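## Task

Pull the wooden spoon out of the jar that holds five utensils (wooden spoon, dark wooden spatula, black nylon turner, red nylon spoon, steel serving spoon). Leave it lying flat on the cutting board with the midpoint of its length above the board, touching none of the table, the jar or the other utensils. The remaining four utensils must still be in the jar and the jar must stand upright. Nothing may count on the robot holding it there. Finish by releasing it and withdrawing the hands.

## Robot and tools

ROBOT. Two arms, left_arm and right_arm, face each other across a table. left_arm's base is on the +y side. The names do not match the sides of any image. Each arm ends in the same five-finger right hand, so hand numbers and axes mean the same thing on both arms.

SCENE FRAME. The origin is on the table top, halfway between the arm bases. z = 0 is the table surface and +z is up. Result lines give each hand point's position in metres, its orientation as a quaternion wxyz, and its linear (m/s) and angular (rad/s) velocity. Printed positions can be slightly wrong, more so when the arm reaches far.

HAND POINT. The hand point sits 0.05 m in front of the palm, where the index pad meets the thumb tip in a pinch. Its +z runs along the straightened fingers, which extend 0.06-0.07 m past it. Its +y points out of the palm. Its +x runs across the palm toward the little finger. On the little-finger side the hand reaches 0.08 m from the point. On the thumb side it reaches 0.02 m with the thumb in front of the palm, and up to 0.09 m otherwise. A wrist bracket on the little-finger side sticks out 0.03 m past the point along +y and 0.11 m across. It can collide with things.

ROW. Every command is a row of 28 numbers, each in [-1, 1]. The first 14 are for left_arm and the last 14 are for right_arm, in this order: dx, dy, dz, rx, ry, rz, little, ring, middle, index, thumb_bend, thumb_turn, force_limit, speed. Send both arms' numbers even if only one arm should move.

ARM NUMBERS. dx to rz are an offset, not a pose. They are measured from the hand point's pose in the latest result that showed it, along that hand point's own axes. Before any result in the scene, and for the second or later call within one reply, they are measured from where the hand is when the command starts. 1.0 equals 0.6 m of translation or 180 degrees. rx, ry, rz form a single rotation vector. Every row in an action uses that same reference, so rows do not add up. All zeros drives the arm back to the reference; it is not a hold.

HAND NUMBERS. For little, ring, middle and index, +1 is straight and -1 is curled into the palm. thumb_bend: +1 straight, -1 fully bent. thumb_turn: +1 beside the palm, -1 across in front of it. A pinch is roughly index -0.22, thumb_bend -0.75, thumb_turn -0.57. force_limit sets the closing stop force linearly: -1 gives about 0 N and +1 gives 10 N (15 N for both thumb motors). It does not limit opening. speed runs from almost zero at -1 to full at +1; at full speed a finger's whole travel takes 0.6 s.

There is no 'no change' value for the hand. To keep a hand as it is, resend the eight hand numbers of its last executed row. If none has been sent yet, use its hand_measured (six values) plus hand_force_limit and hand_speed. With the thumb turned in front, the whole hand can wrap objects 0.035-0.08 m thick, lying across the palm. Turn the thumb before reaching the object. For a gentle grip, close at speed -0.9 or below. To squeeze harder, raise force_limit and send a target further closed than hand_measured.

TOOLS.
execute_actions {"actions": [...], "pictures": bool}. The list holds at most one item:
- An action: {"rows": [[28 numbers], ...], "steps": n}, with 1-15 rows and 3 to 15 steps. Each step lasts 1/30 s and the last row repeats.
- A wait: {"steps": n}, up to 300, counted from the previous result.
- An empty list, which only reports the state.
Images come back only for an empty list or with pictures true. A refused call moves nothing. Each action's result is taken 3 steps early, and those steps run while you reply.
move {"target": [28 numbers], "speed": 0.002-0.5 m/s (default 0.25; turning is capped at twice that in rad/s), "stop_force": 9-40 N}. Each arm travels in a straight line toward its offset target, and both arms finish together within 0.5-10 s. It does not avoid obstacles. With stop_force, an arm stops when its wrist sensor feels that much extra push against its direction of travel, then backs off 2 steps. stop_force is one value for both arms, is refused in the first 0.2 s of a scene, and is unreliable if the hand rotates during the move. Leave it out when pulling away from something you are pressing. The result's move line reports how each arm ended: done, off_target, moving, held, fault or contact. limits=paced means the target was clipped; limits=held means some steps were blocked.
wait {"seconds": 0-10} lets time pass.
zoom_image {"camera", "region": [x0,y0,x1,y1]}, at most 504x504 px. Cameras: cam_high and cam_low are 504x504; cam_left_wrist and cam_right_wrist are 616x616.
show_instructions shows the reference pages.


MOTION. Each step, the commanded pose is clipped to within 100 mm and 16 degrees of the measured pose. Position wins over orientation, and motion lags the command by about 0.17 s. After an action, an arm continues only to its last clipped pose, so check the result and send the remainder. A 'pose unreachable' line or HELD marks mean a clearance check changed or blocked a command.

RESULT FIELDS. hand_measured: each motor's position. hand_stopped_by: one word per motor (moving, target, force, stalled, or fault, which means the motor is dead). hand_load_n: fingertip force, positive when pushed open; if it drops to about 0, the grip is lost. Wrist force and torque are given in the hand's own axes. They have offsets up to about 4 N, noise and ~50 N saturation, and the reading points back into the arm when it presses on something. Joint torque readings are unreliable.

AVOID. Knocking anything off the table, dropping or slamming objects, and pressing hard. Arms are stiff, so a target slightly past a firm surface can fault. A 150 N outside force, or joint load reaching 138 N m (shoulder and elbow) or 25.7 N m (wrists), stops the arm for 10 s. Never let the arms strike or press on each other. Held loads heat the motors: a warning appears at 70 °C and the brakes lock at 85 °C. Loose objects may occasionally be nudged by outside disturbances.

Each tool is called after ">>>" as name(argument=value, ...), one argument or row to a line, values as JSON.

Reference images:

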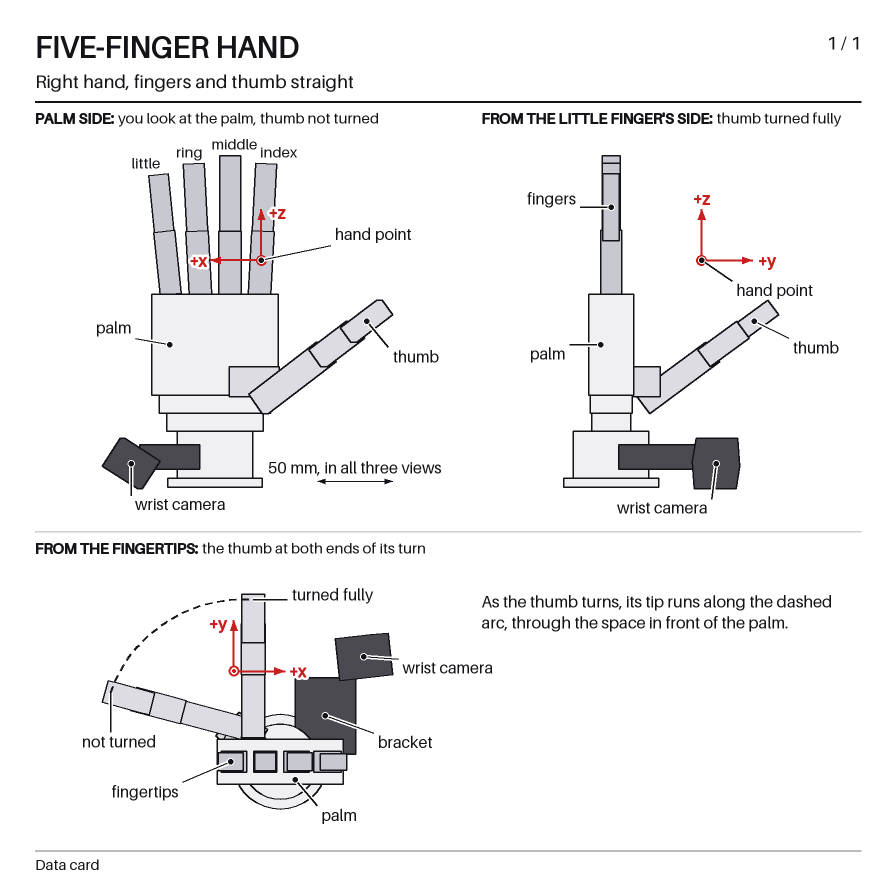

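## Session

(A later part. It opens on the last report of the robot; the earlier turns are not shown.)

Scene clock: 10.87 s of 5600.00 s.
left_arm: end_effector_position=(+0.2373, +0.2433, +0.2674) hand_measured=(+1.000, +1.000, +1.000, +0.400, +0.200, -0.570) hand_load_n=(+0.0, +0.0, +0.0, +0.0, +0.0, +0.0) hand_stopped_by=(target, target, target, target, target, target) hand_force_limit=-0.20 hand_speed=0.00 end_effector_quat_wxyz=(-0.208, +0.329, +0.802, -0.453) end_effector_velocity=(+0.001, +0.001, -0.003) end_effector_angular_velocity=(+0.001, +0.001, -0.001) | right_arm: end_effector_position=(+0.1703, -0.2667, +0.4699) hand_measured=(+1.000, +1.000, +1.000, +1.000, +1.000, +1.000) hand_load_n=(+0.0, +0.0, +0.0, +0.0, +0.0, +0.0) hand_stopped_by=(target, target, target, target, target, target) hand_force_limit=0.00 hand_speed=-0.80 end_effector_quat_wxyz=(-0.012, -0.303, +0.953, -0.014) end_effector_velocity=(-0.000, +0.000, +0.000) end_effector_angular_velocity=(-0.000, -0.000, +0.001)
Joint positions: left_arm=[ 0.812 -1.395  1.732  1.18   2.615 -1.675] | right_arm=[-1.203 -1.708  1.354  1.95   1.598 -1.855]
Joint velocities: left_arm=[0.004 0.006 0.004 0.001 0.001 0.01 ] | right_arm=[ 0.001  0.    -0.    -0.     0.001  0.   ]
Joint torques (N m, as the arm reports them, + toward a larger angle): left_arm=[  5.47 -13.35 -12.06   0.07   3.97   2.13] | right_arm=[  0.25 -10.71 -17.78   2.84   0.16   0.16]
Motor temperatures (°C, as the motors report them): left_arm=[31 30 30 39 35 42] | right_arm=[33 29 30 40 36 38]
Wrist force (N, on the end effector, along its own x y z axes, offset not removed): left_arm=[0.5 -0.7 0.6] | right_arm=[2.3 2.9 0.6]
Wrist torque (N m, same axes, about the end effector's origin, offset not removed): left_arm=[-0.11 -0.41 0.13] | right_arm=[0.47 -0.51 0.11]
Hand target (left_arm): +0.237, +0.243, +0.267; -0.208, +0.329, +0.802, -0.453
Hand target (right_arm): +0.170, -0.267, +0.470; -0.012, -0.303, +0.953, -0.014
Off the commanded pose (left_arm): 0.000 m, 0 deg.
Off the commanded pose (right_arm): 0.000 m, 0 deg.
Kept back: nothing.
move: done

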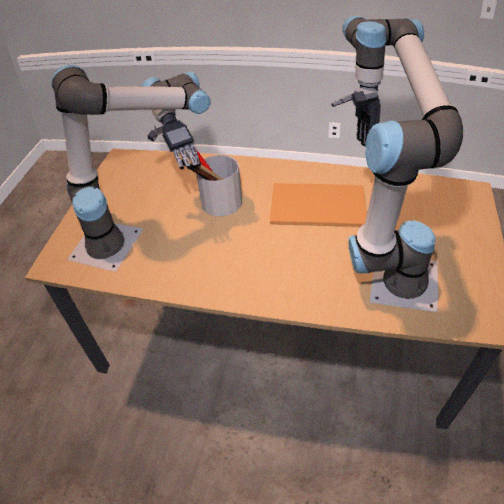

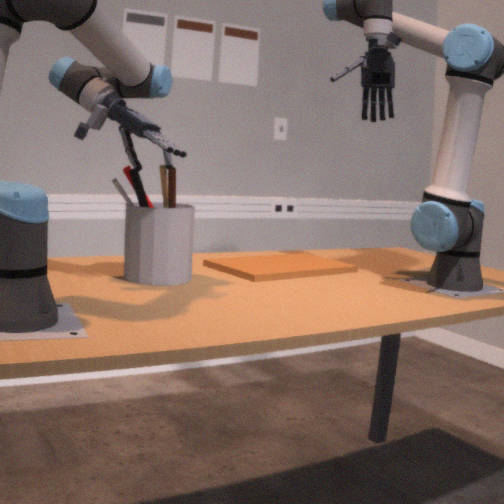

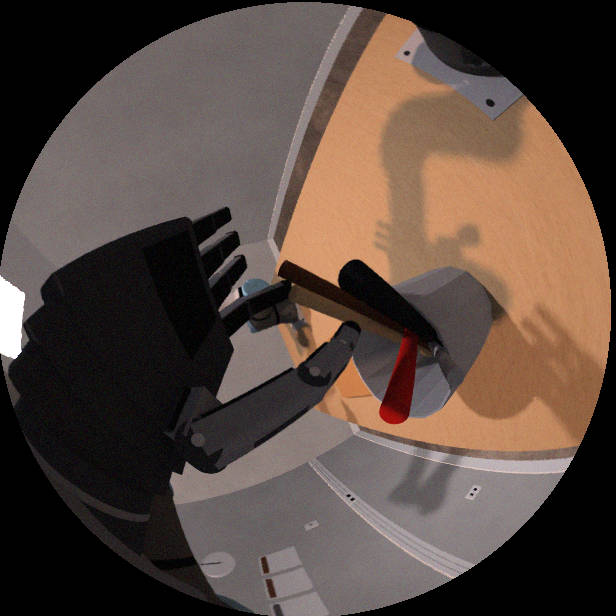

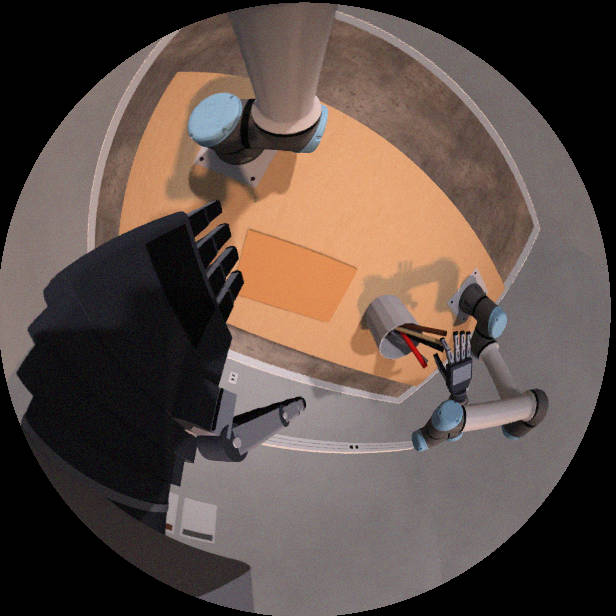

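>>> move(
  target=[0,-0.012,0.03,0,0,0,1,1,1,0.4,0.2,-0.57,-0.2,0,0,0,0,0,0,0,1,1,1,1,1,1,0,-0.8],
  speed=0.04,
)

>>> move(
  target=[0,0.035,0,0,0,0,1,1,1,0.4,0.2,-0.57,-0.2,0,0,0,0,0,0,0,1,1,1,1,1,1,0,-0.8],
  speed=0.03,
)

>>> zoom_image(
  camera="cam_low",
  region=[60, 60, 260, 260],
)

>>> zoom_image(
  camera="cam_left_wrist",
  region=[200, 200, 450, 450],
)

Scene clock: 12.00 s of 5600.00 s.
left_arm: end_effector_position=(+0.2238, +0.2303, +0.2646) hand_measured=(+1.000, +1.000, +1.000, +0.400, +0.200, -0.570) hand_load_n=(+0.0, +0.0, +0.0, -0.5, +0.0, +0.0) hand_stopped_by=(target, target, target, target, target, target) hand_force_limit=-0.20 hand_speed=0.00 end_effector_quat_wxyz=(-0.209, +0.329, +0.802, -0.453) end_effector_velocity=(-0.003, -0.003, -0.001) end_effector_angular_velocity=(+0.001, -0.002, -0.000) | right_arm: end_effector_position=(+0.1703, -0.2667, +0.4699) hand_measured=(+1.000, +1.000, +1.000, +1.000, +1.000, +1.000) hand_load_n=(+0.0, +0.0, +0.0, +0.0, +0.0, +0.0) hand_stopped_by=(target, target, target, target, target, target) hand_force_limit=0.00 hand_speed=-0.80 end_effector_quat_wxyz=(-0.012, -0.303, +0.953, -0.014) end_effector_velocity=(-0.000, +0.000, +0.000) end_effector_angular_velocity=(+0.000, +0.000, +0.002)
Joint positions: left_arm=[ 0.758 -1.415  1.738  1.101  2.609 -1.782] | right_arm=[-1.203 -1.708  1.354  1.95   1.598 -1.855]
Joint velocities: left_arm=[-0.012 -0.004  0.002 -0.017 -0.004 -0.022] | right_arm=[ 0.001  0.    -0.     0.    -0.    -0.001]
Joint torques (N m, as the arm reports them, + toward a larger angle): left_arm=[ -7.56 -38.53 -10.93  -0.63  -0.74  -2.23] | right_arm=[  0.68 -10.47 -17.59   2.87   0.22   0.17]
Motor temperatures (°C, as the motors report them): left_arm=[31 30 30 39 35 42] | right_arm=[33 29 30 40 36 38]
Wrist force (N, on the end effector, along its own x y z axes, offset not removed): left_arm=[-0.3 -1.6 -0.8] | right_arm=[0.5 1.8 3.5]
Wrist torque (N m, same axes, about the end effector's origin, offset not removed): left_arm=[0.01 -0.51 0.12] | right_arm=[0.27 -0.32 0.02]
Hand target (left_arm): +0.224, +0.230, +0.265; -0.208, +0.329, +0.802, -0.453
Hand target (right_arm): +0.170, -0.267, +0.470; -0.012, -0.303, +0.953, -0.014
Off the commanded pose (left_arm): 0.000 m, 0 deg.
Off the commanded pose (right_arm): 0.000 m, 0 deg.
Kept back: nothing.
move: done

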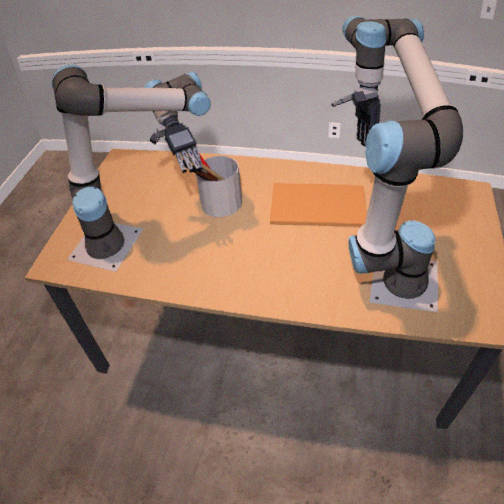

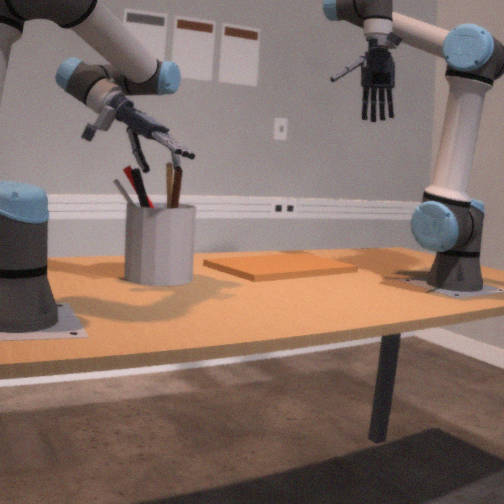

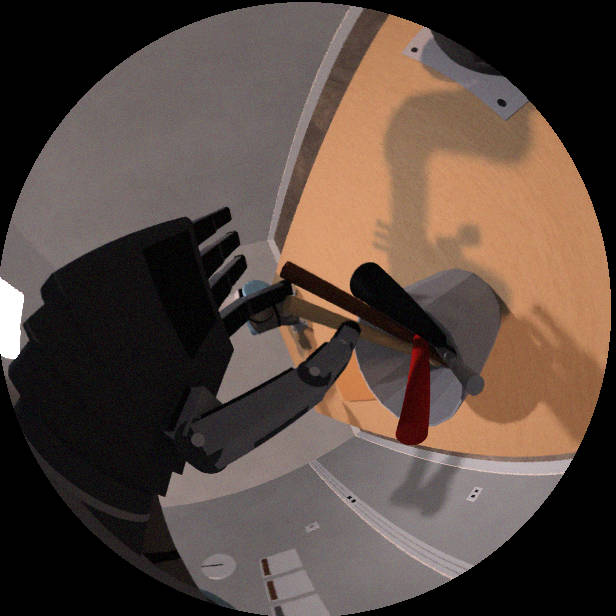

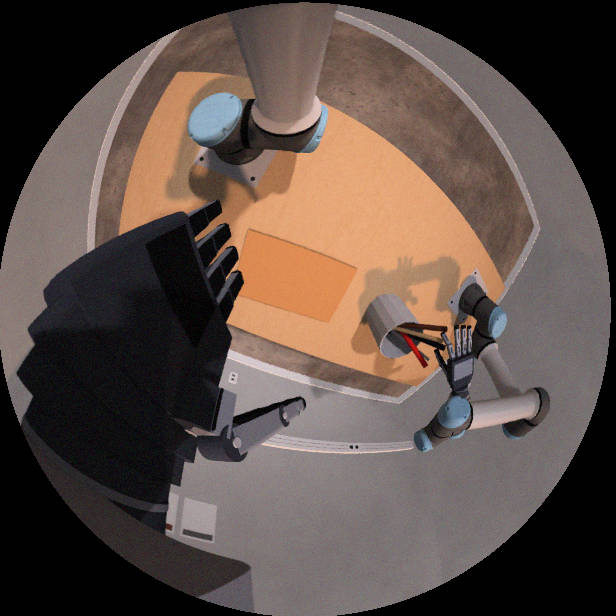

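Scene clock: 13.10 s of 5600.00 s.
left_arm: end_effector_position=(+0.2308, +0.2380, +0.2467) hand_measured=(+1.000, +1.000, +1.000, +0.400, +0.200, -0.570) hand_load_n=(+0.0, +0.0, +0.0, +0.0, +0.0, +0.0) hand_stopped_by=(target, target, target, target, target, target) hand_force_limit=-0.20 hand_speed=0.00 end_effector_quat_wxyz=(-0.208, +0.329, +0.802, -0.453) end_effector_velocity=(+0.001, +0.001, -0.003) end_effector_angular_velocity=(+0.003, +0.004, +0.003) | right_arm: end_effector_position=(+0.1703, -0.2667, +0.4699) hand_measured=(+1.000, +1.000, +1.000, +1.000, +1.000, +1.000) hand_load_n=(+0.0, +0.0, +0.0, +0.0, +0.0, +0.0) hand_stopped_by=(target, target, target, target, target, target) hand_force_limit=0.00 hand_speed=-0.80 end_effector_quat_wxyz=(-0.012, -0.303, +0.953, -0.014) end_effector_velocity=(+0.000, -0.001, +0.000) end_effector_angular_velocity=(-0.001, -0.001, +0.000)
Joint positions: left_arm=[ 0.788 -1.39   1.77   1.095  2.613 -1.723] | right_arm=[-1.203 -1.708  1.354  1.95   1.598 -1.855]
Joint velocities: left_arm=[ 0.005  0.006  0.003 -0.001  0.002  0.005] | right_arm=[-0.001 -0.001 -0.    -0.     0.002 -0.002]
Joint torques (N m, as the arm reports them, + toward a larger angle): left_arm=[  7.86 -14.32 -11.8   -0.58   4.03   2.1 ] | right_arm=[  0.16 -10.4  -17.91   2.79   0.02  -0.08]
Motor temperatures (°C, as the motors report them): left_arm=[31 30 30 39 35 42] | right_arm=[33 29 30 40 36 38]
Wrist force (N, on the end effector, along its own x y z axes, offset not removed): left_arm=[-0.1 0.1 1.1] | right_arm=[1.7 1.3 2.0]
Wrist torque (N m, same axes, about the end effector's origin, offset not removed): left_arm=[0.07 -0.17 0.15] | right_arm=[0.25 -0.41 0.11]
Hand target (left_arm): +0.231, +0.238, +0.246; -0.209, +0.329, +0.802, -0.453
Hand target (right_arm): +0.170, -0.267, +0.470; -0.012, -0.303, +0.953, -0.014
Off the commanded pose (left_arm): 0.000 m, 0 deg.
Off the commanded pose (right_arm): 0.000 m, 0 deg.
Kept back: nothing.
move: done

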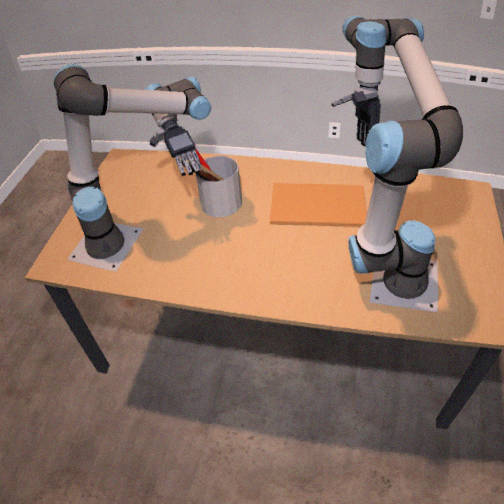

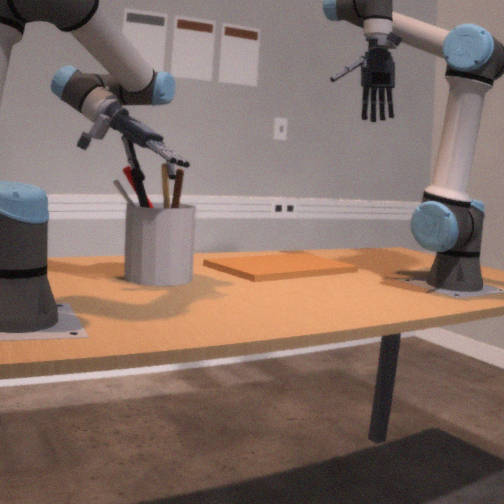

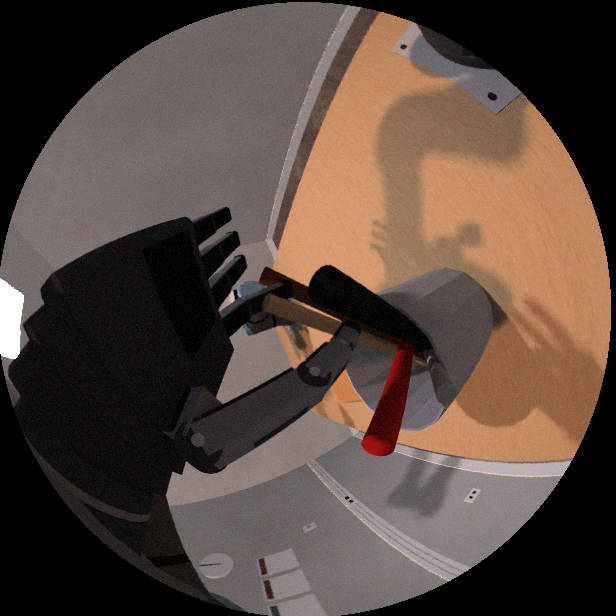

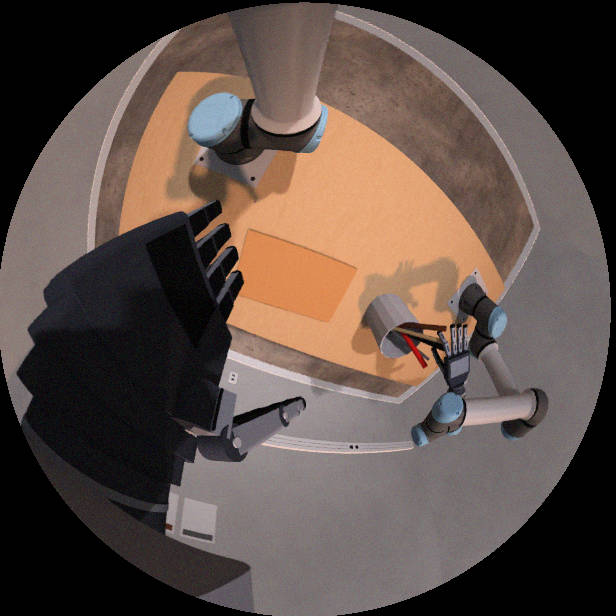

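Region (60, 60, 260, 260) of cam_low's 504x504 image, scaled by 2.520, with more detail than that image has.

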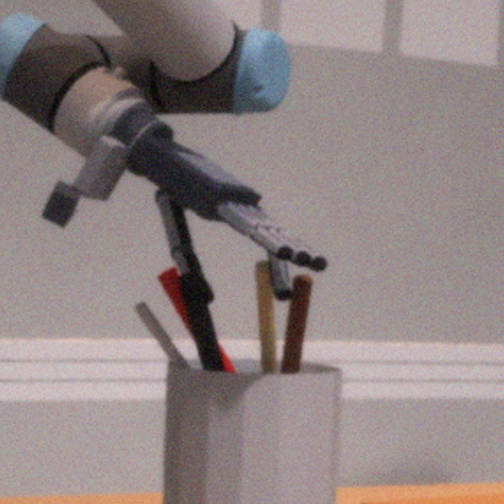

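Region (200, 200, 450, 450) of cam_left_wrist's 616x616 image, scaled by 2.016, with more detail than that image has.

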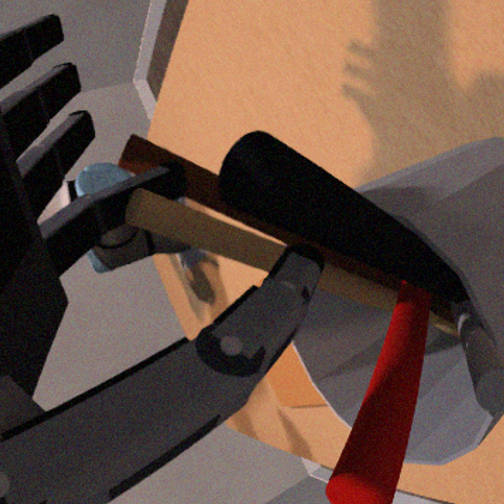

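Index is between them. Close the pinch.

>>> execute_actions(
  actions=[
    {"rows":[[0,0,0,0,0,0,1,1,1,-0.3,-0.9,-0.57,0.2,-0.5,0,0,0,0,0,0,1,1,1,1,1,1,0,-0.8]],"steps":15},
  ],
)

>>> wait(
  seconds=2,
)

>>> zoom_image(
  camera="cam_low",
  region=[60, 60, 260, 260],
)

Scene clock: 13.60 s of 5600.00 s.
left_arm: end_effector_position=(+0.2308, +0.2380, +0.2467) hand_measured=(+1.000, +1.000, +1.000, +0.152, +0.044, -0.570) hand_load_n=(+0.0, +0.0, +0.0, +0.0, +0.0, +0.0) hand_stopped_by=(target, target, target, moving, moving, target) hand_force_limit=0.20 hand_speed=-0.50 end_effector_quat_wxyz=(-0.209, +0.329, +0.802, -0.453) end_effector_velocity=(-0.001, -0.000, +0.001) end_effector_angular_velocity=(-0.002, +0.000, -0.001) | right_arm: end_effector_position=(+0.1703, -0.2667, +0.4699) hand_measured=(+1.000, +1.000, +1.000, +1.000, +1.000, +1.000) hand_load_n=(+0.0, +0.0, +0.0, +0.0, +0.0, +0.0) hand_stopped_by=(target, target, target, target, target, target) hand_force_limit=0.00 hand_speed=-0.80 end_effector_quat_wxyz=(-0.012, -0.303, +0.953, -0.014) end_effector_velocity=(+0.000, +0.000, +0.000) end_effector_angular_velocity=(+0.001, +0.000, +0.001)
Joint positions: left_arm=[ 0.788 -1.39   1.77   1.095  2.613 -1.723] | right_arm=[-1.203 -1.708  1.354  1.95   1.598 -1.855]
Joint velocities: left_arm=[-0.001 -0.001 -0.    -0.001  0.001 -0.001] | right_arm=[-0.     0.    -0.     0.    -0.001 -0.002]
Joint torques (N m, as the arm reports them, + toward a larger angle): left_arm=[ -7.95 -39.95 -27.08  -0.1    2.69  -2.29] | right_arm=[  0.77 -10.55 -18.11   2.82   0.14   0.03]
Motor temperatures (°C, as the motors report them): left_arm=[31 30 30 39 35 42] | right_arm=[33 29 30 40 36 38]
Wrist force (N, on the end effector, along its own x y z axes, offset not removed): left_arm=[-0.4 -1.0 1.0] | right_arm=[2.1 1.4 1.4]
Wrist torque (N m, same axes, about the end effector's origin, offset not removed): left_arm=[-0.14 -0.25 0.08] | right_arm=[0.34 -0.54 0.08]
Steps of this call (steps 1 to 3: nothing new was sent; steps 4 to 15: the first 12 steps of this action). Readings (end_effector_position | what the end effector reports):
4: left_arm (+0.2308, +0.2381, +0.2466) | right_arm (+0.1703, -0.2667, +0.4699) | left_arm hand_measured=(+1.000, +1.000, +1.000, +0.400, +0.200, -0.570) hand_load_n=(+0.0, +0.0, +0.0, +0.0, +0.0, +0.0) hand_stopped_by=(target, target, target, moving, moving, target) hand_force_limit=0.20 hand_speed=-0.50 | right_arm hand_measured=(+1.000, +1.000, +1.000, +1.000, +1.000, +1.000) hand_load_n=(+0.0, +0.0, +0.0, +0.0, +0.0, +0.0) hand_stopped_by=(target, target, target, target, target, target) hand_force_limit=0.00 hand_speed=-0.80
5: left_arm (+0.2308, +0.2381, +0.2466) | right_arm (+0.1703, -0.2667, +0.4699) | left_arm hand_measured=(+1.000, +1.000, +1.000, +0.400, +0.200, -0.570) hand_load_n=(+0.0, +0.0, +0.0, +0.0, +0.0, +0.0) hand_stopped_by=(target, target, target, moving, moving, target) hand_force_limit=0.20 hand_speed=-0.50 | right_arm hand_measured=(+1.000, +1.000, +1.000, +1.000, +1.000, +1.000) hand_load_n=(+0.0, +0.0, +0.0, +0.0, +0.0, +0.0) hand_stopped_by=(target, target, target, target, target, target) hand_force_limit=0.00 hand_speed=-0.80
7: left_arm (+0.2308, +0.2381, +0.2466) | right_arm (+0.1703, -0.2667, +0.4699) | left_arm hand_measured=(+1.000, +1.000, +1.000, +0.374, +0.184, -0.570) hand_load_n=(+0.0, +0.0, +0.0, +0.0, +0.0, +0.0) hand_stopped_by=(target, target, target, moving, moving, target) hand_force_limit=0.20 hand_speed=-0.50 | right_arm hand_measured=(+1.000, +1.000, +1.000, +1.000, +1.000, +1.000) hand_load_n=(+0.0, +0.0, +0.0, +0.0, +0.0, +0.0) hand_stopped_by=(target, target, target, target, target, target) hand_force_limit=0.00 hand_speed=-0.80
11: left_arm (+0.2308, +0.2380, +0.2466) | right_arm (+0.1703, -0.2667, +0.4699) | left_arm hand_measured=(+1.000, +1.000, +1.000, +0.264, +0.114, -0.570) hand_load_n=(+0.0, +0.0, +0.0, +0.0, +0.0, +0.0) hand_stopped_by=(target, target, target, moving, moving, target) hand_force_limit=0.20 hand_speed=-0.50 | right_arm hand_measured=(+1.000, +1.000, +1.000, +1.000, +1.000, +1.000) hand_load_n=(+0.0, +0.0, +0.0, +0.0, +0.0, +0.0) hand_stopped_by=(target, target, target, target, target, target) hand_force_limit=0.00 hand_speed=-0.80
15: the state above

Scene clock: 15.70 s of 5600.00 s.
left_arm: end_effector_position=(+0.2308, +0.2380, +0.2467) hand_measured=(+1.000, +1.000, +1.000, -0.300, -0.382, -0.570) hand_load_n=(+0.0, +0.0, +0.0, +2.5, +8.5, +0.5) hand_stopped_by=(target, target, target, target, force, target) hand_force_limit=0.20 hand_speed=-0.50 end_effector_quat_wxyz=(-0.208, +0.329, +0.802, -0.453) end_effector_velocity=(-0.000, -0.001, +0.000) end_effector_angular_velocity=(-0.002, +0.001, -0.000) | right_arm: end_effector_position=(+0.1703, -0.2667, +0.4699) hand_measured=(+1.000, +1.000, +1.000, +1.000, +1.000, +1.000) hand_load_n=(+0.0, +0.0, +0.0, +0.0, +0.0, +0.0) hand_stopped_by=(target, target, target, target, target, target) hand_force_limit=0.00 hand_speed=-0.80 end_effector_quat_wxyz=(-0.012, -0.303, +0.953, -0.014) end_effector_velocity=(-0.000, +0.000, +0.000) end_effector_angular_velocity=(+0.001, +0.000, +0.002)
Joint positions: left_arm=[ 0.788 -1.39   1.77   1.095  2.613 -1.723] | right_arm=[-1.203 -1.708  1.354  1.95   1.598 -1.855]
Joint velocities: left_arm=[-0.     0.    -0.001 -0.001  0.002 -0.   ] | right_arm=[ 0.001 -0.    -0.    -0.    -0.002 -0.001]
Joint torques (N m, as the arm reports them, + toward a larger angle): left_arm=[ -7.37 -40.14 -26.68  -0.09  -0.72  -2.32] | right_arm=[  0.18 -11.3  -18.35   2.93   0.26   0.25]
Motor temperatures (°C, as the motors report them): left_arm=[31 30 30 39 35 42] | right_arm=[33 29 30 40 36 38]
Wrist force (N, on the end effector, along its own x y z axes, offset not removed): left_arm=[0.0 -1.3 0.6] | right_arm=[0.3 2.7 1.2]
Wrist torque (N m, same axes, about the end effector's origin, offset not removed): left_arm=[-0.19 -0.23 0.11] | right_arm=[0.40 -0.22 0.00]
Hand target (left_arm): +0.231, +0.238, +0.247; -0.208, +0.329, +0.802, -0.453
Hand target (right_arm): +0.170, -0.267, +0.470; -0.012, -0.303, +0.953, -0.014
Off the commanded pose (left_arm): 0.000 m, 0 deg.
Off the commanded pose (right_arm): 0.000 m, 0 deg.
Kept back: nothing.
Steps of this call (steps 1 to 3: the last 3 steps of your previous action; steps 4 to 63: nothing new was sent). Readings (end_effector_position | what the end effector reports):
1: left_arm (+0.2308, +0.2380, +0.2467) | right_arm (+0.1703, -0.2667, +0.4699) | left_arm hand_measured=(+1.000, +1.000, +1.000, +0.124, +0.026, -0.570) hand_load_n=(+0.0, +0.0, +0.0, +0.0, +0.0, +0.0) hand_stopped_by=(target, target, target, moving, moving, target) hand_force_limit=0.20 hand_speed=-0.50 | right_arm hand_measured=(+1.000, +1.000, +1.000, +1.000, +1.000, +1.000) hand_load_n=(+0.0, +0.0, +0.0, +0.0, +0.0, +0.0) hand_stopped_by=(target, target, target, target, target, target) hand_force_limit=0.00 hand_speed=-0.80
2: left_arm (+0.2308, +0.2380, +0.2467) | right_arm (+0.1703, -0.2667, +0.4699) | left_arm hand_measured=(+1.000, +1.000, +1.000, +0.098, +0.008, -0.570) hand_load_n=(+0.0, +0.0, +0.0, +0.0, +0.0, +0.0) hand_stopped_by=(target, target, target, moving, moving, target) hand_force_limit=0.20 hand_speed=-0.50 | right_arm hand_measured=(+1.000, +1.000, +1.000, +1.000, +1.000, +1.000) hand_load_n=(+0.0, +0.0, +0.0, +0.0, +0.0, +0.0) hand_stopped_by=(target, target, target, target, target, target) hand_force_limit=0.00 hand_speed=-0.80
4: left_arm (+0.2308, +0.2380, +0.2467) | right_arm (+0.1703, -0.2667, +0.4699) | left_arm hand_measured=(+1.000, +1.000, +1.000, +0.042, -0.026, -0.570) hand_load_n=(+0.0, +0.0, +0.0, +0.0, +0.0, +0.0) hand_stopped_by=(target, target, target, moving, moving, target) hand_force_limit=0.20 hand_speed=-0.50 | right_arm hand_measured=(+1.000, +1.000, +1.000, +1.000, +1.000, +1.000) hand_load_n=(+0.0, +0.0, +0.0, +0.0, +0.0, +0.0) hand_stopped_by=(target, target, target, target, target, target) hand_force_limit=0.00 hand_speed=-0.80
8: left_arm (+0.2308, +0.2380, +0.2467) | right_arm (+0.1703, -0.2667, +0.4699) | left_arm hand_measured=(+1.000, +1.000, +1.000, -0.070, -0.096, -0.570) hand_load_n=(+0.0, +0.0, +0.0, +0.0, +0.0, +0.0) hand_stopped_by=(target, target, target, moving, moving, target) hand_force_limit=0.20 hand_speed=-0.50 | right_arm hand_measured=(+1.000, +1.000, +1.000, +1.000, +1.000, +1.000) hand_load_n=(+0.0, +0.0, +0.0, +0.0, +0.0, +0.0) hand_stopped_by=(target, target, target, target, target, target) hand_force_limit=0.00 hand_speed=-0.80
63: the state above

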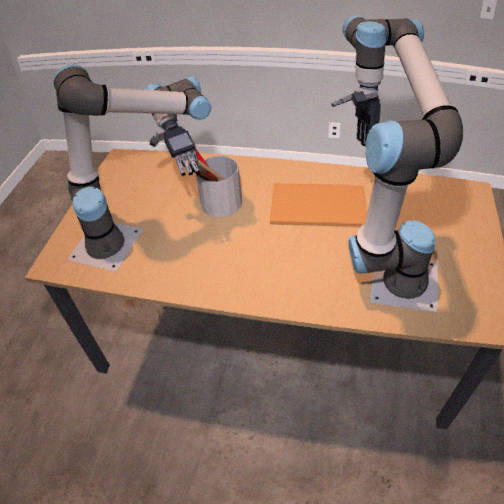

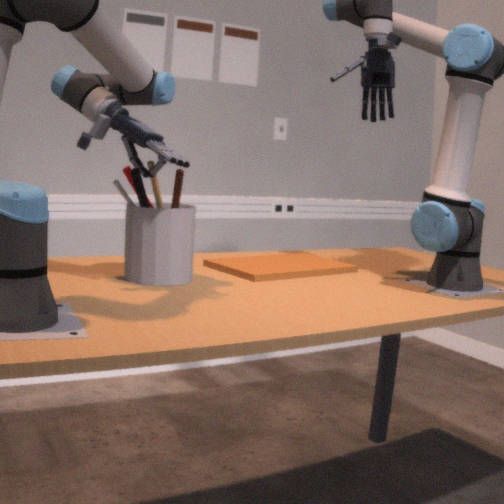

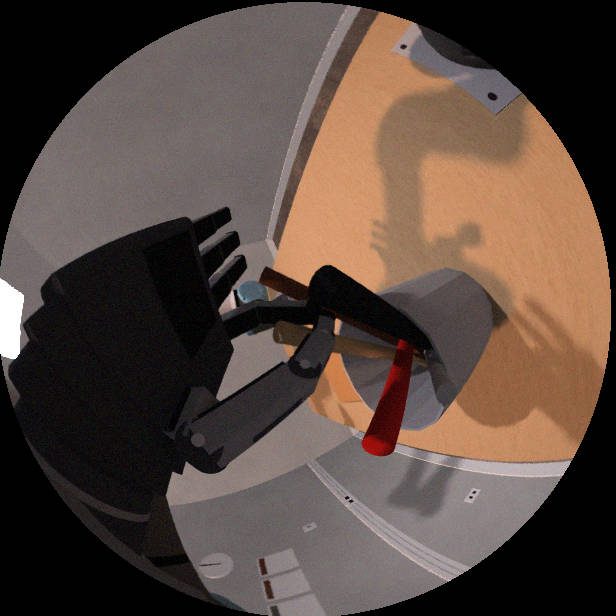

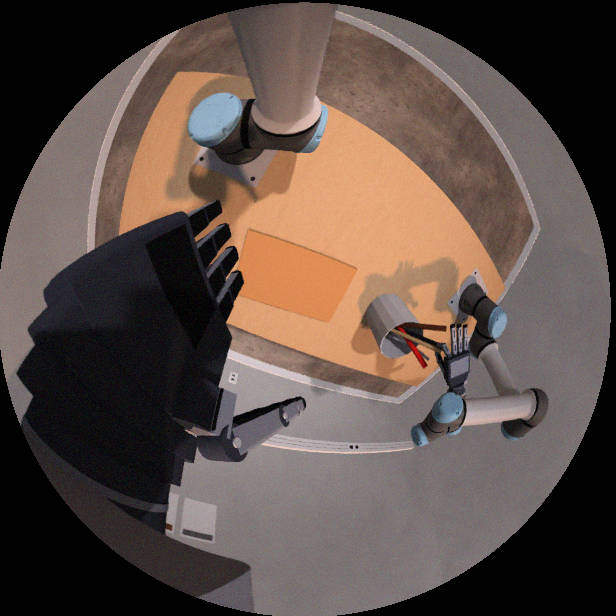

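Region (60, 60, 260, 260) of cam_low's 504x504 image, scaled by 2.520, with more detail than that image has.

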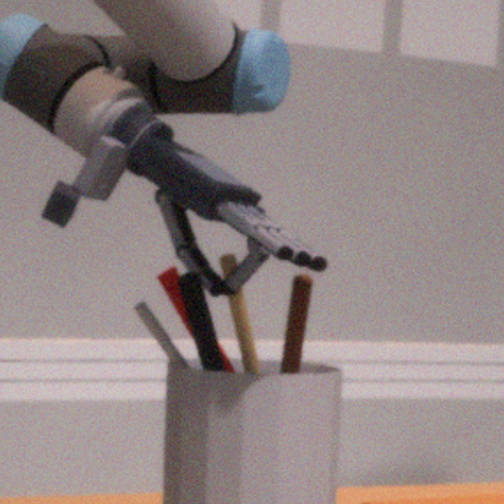

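>>> move(
  target=[0,-0.07,-0.04,0,0,0,1,1,1,-0.3,-0.9,-0.57,0.2,-0.5,0,0,0,0,0,0,1,1,1,1,1,1,0,-0.8],
  speed=0.04,
)

>>> zoom_image(
  camera="cam_left_wrist",
  region=[200, 200, 450, 450],
)

Scene clock: 17.57 s of 5600.00 s.
left_arm: end_effector_position=(+0.2318, +0.2365, +0.2948) hand_measured=(+1.000, +1.000, +1.000, -0.300, -0.382, -0.570) hand_load_n=(+0.0, +0.0, +0.0, +2.5, +8.5, +0.5) hand_stopped_by=(target, target, target, target, force, target) hand_force_limit=0.20 hand_speed=-0.50 end_effector_quat_wxyz=(-0.208, +0.329, +0.802, -0.453) end_effector_velocity=(+0.000, -0.000, +0.002) end_effector_angular_velocity=(-0.000, -0.001, -0.001) | right_arm: end_effector_position=(+0.1703, -0.2667, +0.4699) hand_measured=(+1.000, +1.000, +1.000, +1.000, +1.000, +1.000) hand_load_n=(+0.0, +0.0, +0.0, +0.0, +0.0, +0.0) hand_stopped_by=(target, target, target, target, target, target) hand_force_limit=0.00 hand_speed=-0.80 end_effector_quat_wxyz=(-0.012, -0.303, +0.953, -0.014) end_effector_velocity=(+0.000, +0.000, -0.000) end_effector_angular_velocity=(-0.000, +0.000, -0.000)
Joint positions: left_arm=[ 0.787 -1.422  1.679  1.217  2.613 -1.724] | right_arm=[-1.203 -1.708  1.354  1.95   1.598 -1.855]
Joint velocities: left_arm=[-0.    -0.    -0.005  0.006 -0.     0.002] | right_arm=[ 0.  0. -0. -0. -0.  0.]
Joint torques (N m, as the arm reports them, + toward a larger angle): left_arm=[ -2.69 -39.24 -27.79   4.27  -0.73   2.52] | right_arm=[  0.2  -10.34 -18.74   2.8    0.05   0.27]
Motor temperatures (°C, as the motors report them): left_arm=[31 30 30 39 35 42] | right_arm=[33 29 30 40 36 38]
Wrist force (N, on the end effector, along its own x y z axes, offset not removed): left_arm=[-0.4 -0.4 0.5] | right_arm=[0.0 2.2 2.2]
Wrist torque (N m, same axes, about the end effector's origin, offset not removed): left_arm=[-0.07 -0.27 0.16] | right_arm=[0.40 -0.18 0.02]
Hand target (left_arm): +0.232, +0.237, +0.295; -0.208, +0.329, +0.802, -0.453
Hand target (right_arm): +0.170, -0.267, +0.470; -0.012, -0.303, +0.953, -0.014
Off the commanded pose (left_arm): 0.000 m, 0 deg.
Off the commanded pose (right_arm): 0.000 m, 0 deg.
Kept back: nothing.
move: done

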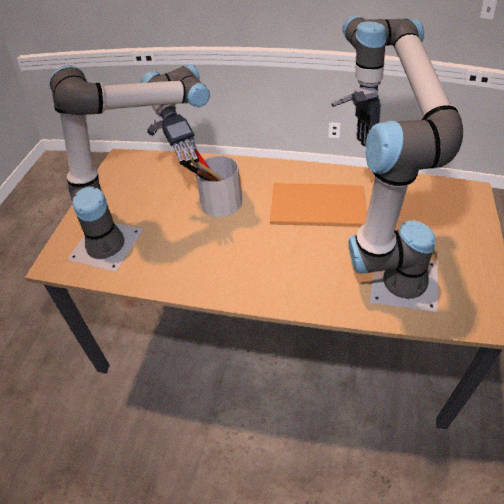

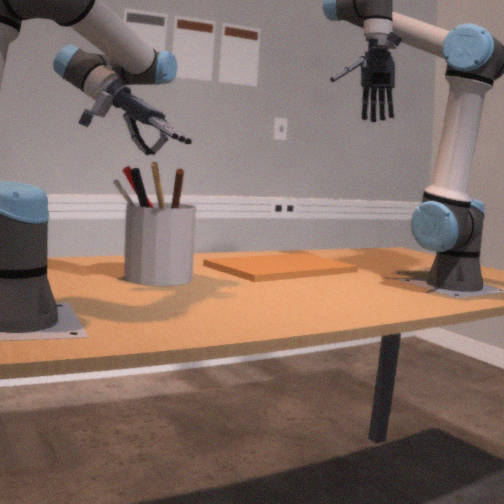

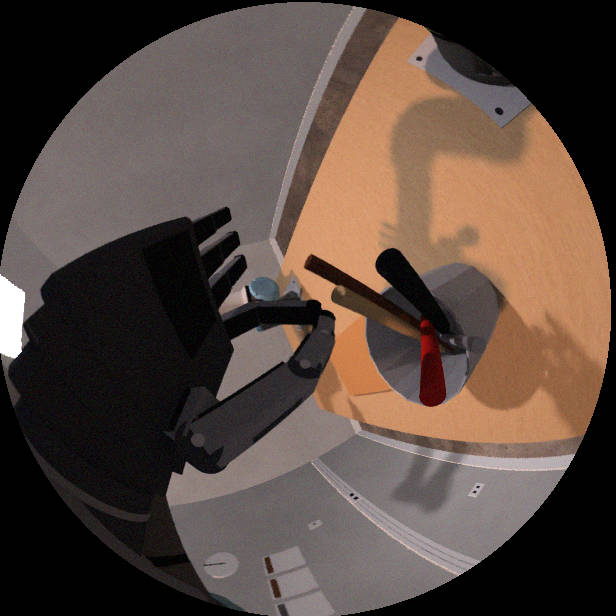

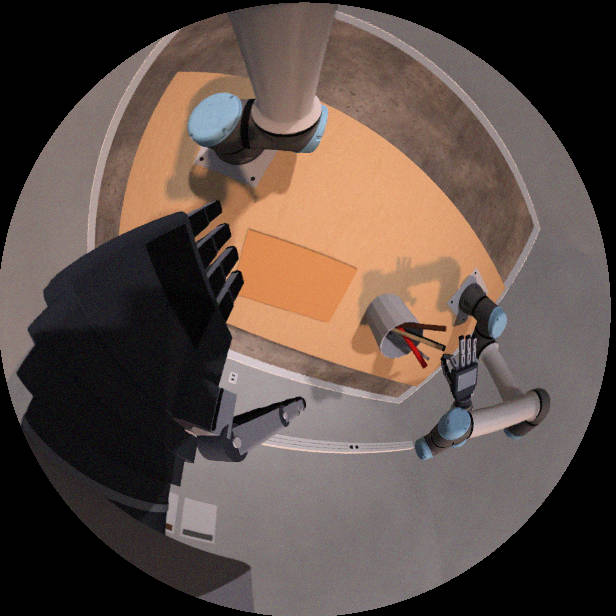

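Region (200, 200, 450, 450) of cam_left_wrist's 616x616 image, scaled by 2.016, with more detail than that image has.

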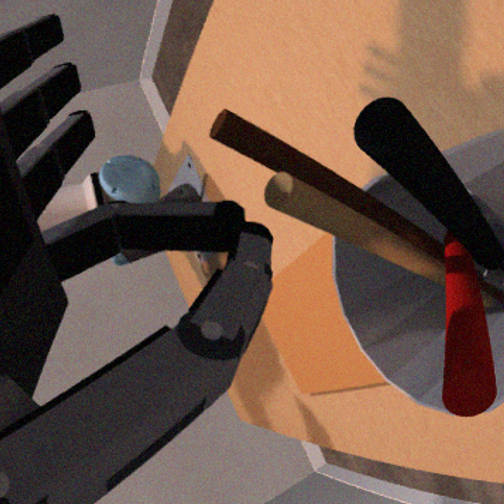

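>>> move(
  target=[0.02,0.04,0.085,0,0,0,1,1,1,0.35,0.1,-0.57,0.2,0,0,0,0,0,0,0,1,1,1,1,1,1,0,-0.8],
  speed=0.04,
)

>>> zoom_image(
  camera="cam_left_wrist",
  region=[200, 200, 450, 450],
)

>>> zoom_image(
  camera="cam_low",
  region=[60, 60, 260, 260],
)

Scene clock: 19.70 s of 5600.00 s.
left_arm: end_effector_position=(+0.1994, +0.2240, +0.2492) hand_measured=(+1.000, +1.000, +1.000, +0.350, +0.100, -0.570) hand_load_n=(+0.0, +0.0, +0.0, +0.0, +0.0, +0.0) hand_stopped_by=(target, target, target, target, target, target) hand_force_limit=0.20 hand_speed=0.00 end_effector_quat_wxyz=(-0.209, +0.329, +0.801, -0.453) end_effector_velocity=(-0.002, -0.001, -0.001) end_effector_angular_velocity=(-0.002, -0.002, +0.001) | right_arm: end_effector_position=(+0.1703, -0.2667, +0.4699) hand_measured=(+1.000, +1.000, +1.000, +1.000, +1.000, +1.000) hand_load_n=(+0.0, +0.0, +0.0, +0.0, +0.0, +0.0) hand_stopped_by=(target, target, target, target, target, target) hand_force_limit=0.00 hand_speed=-0.80 end_effector_quat_wxyz=(-0.012, -0.303, +0.953, -0.014) end_effector_velocity=(-0.000, +0.000, -0.000) end_effector_angular_velocity=(-0.000, +0.000, +0.002)
Joint positions: left_arm=[ 0.687 -1.46   1.801  0.967  2.595 -1.917] | right_arm=[-1.203 -1.708  1.354  1.95   1.598 -1.855]
Joint velocities: left_arm=[-0.006 -0.005  0.006 -0.015 -0.002 -0.012] | right_arm=[ 0.001  0.     0.     0.     0.    -0.001]
Joint torques (N m, as the arm reports them, + toward a larger angle): left_arm=[ -7.24 -37.07 -11.6   -0.85  -0.78  -2.47] | right_arm=[  0.71 -10.51 -17.51   2.89   0.08  -0.04]
Motor temperatures (°C, as the motors report them): left_arm=[31 30 30 39 35 42] | right_arm=[33 29 30 40 36 38]
Wrist force (N, on the end effector, along its own x y z axes, offset not removed): left_arm=[0.7 0.2 2.4] | right_arm=[0.9 1.6 1.9]
Wrist torque (N m, same axes, about the end effector's origin, offset not removed): left_arm=[-0.11 -0.35 0.18] | right_arm=[0.25 -0.37 0.03]
Hand target (left_arm): +0.199, +0.224, +0.249; -0.208, +0.329, +0.802, -0.453
Hand target (right_arm): +0.170, -0.267, +0.470; -0.012, -0.303, +0.953, -0.014
Off the commanded pose (left_arm): 0.000 m, 0 deg.
Off the commanded pose (right_arm): 0.000 m, 0 deg.
Kept back: nothing.
move: done

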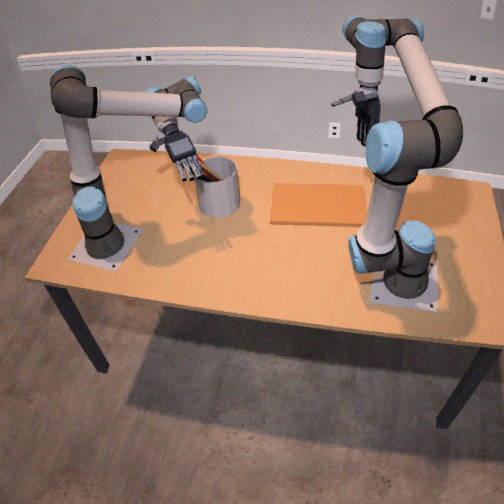

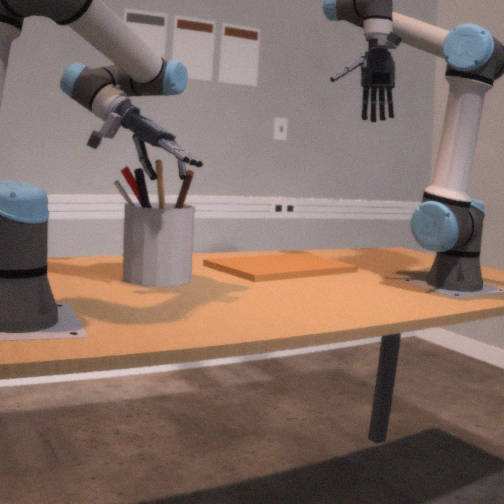

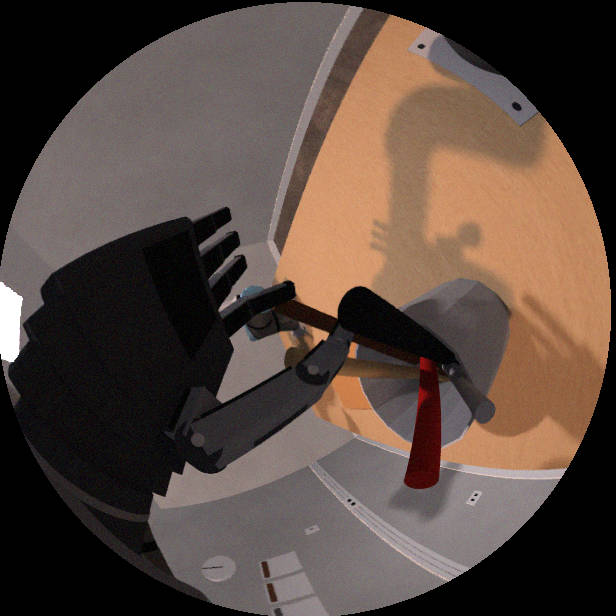

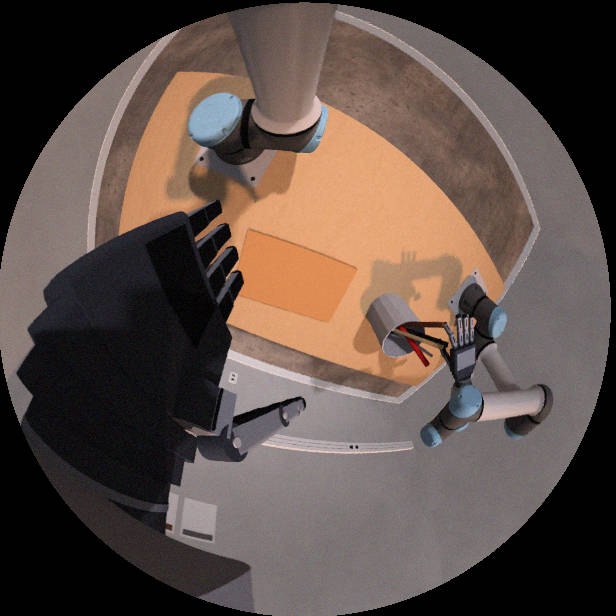

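Region (200, 200, 450, 450) of cam_left_wrist's 616x616 image, scaled by 2.016, with more detail than that image has.

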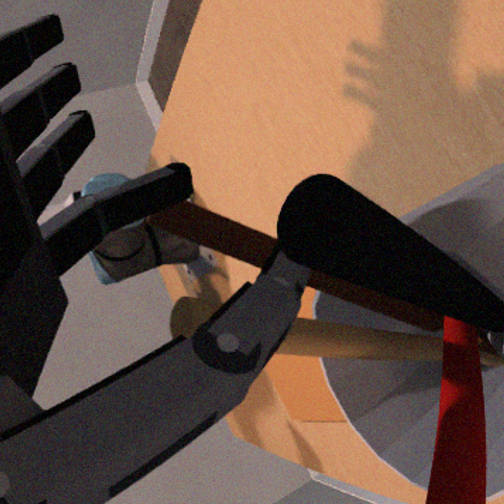

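Region (60, 60, 260, 260) of cam_low's 504x504 image, scaled by 2.520, with more detail than that image has.

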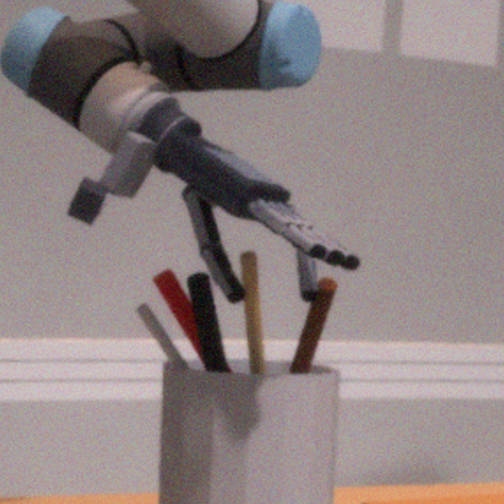

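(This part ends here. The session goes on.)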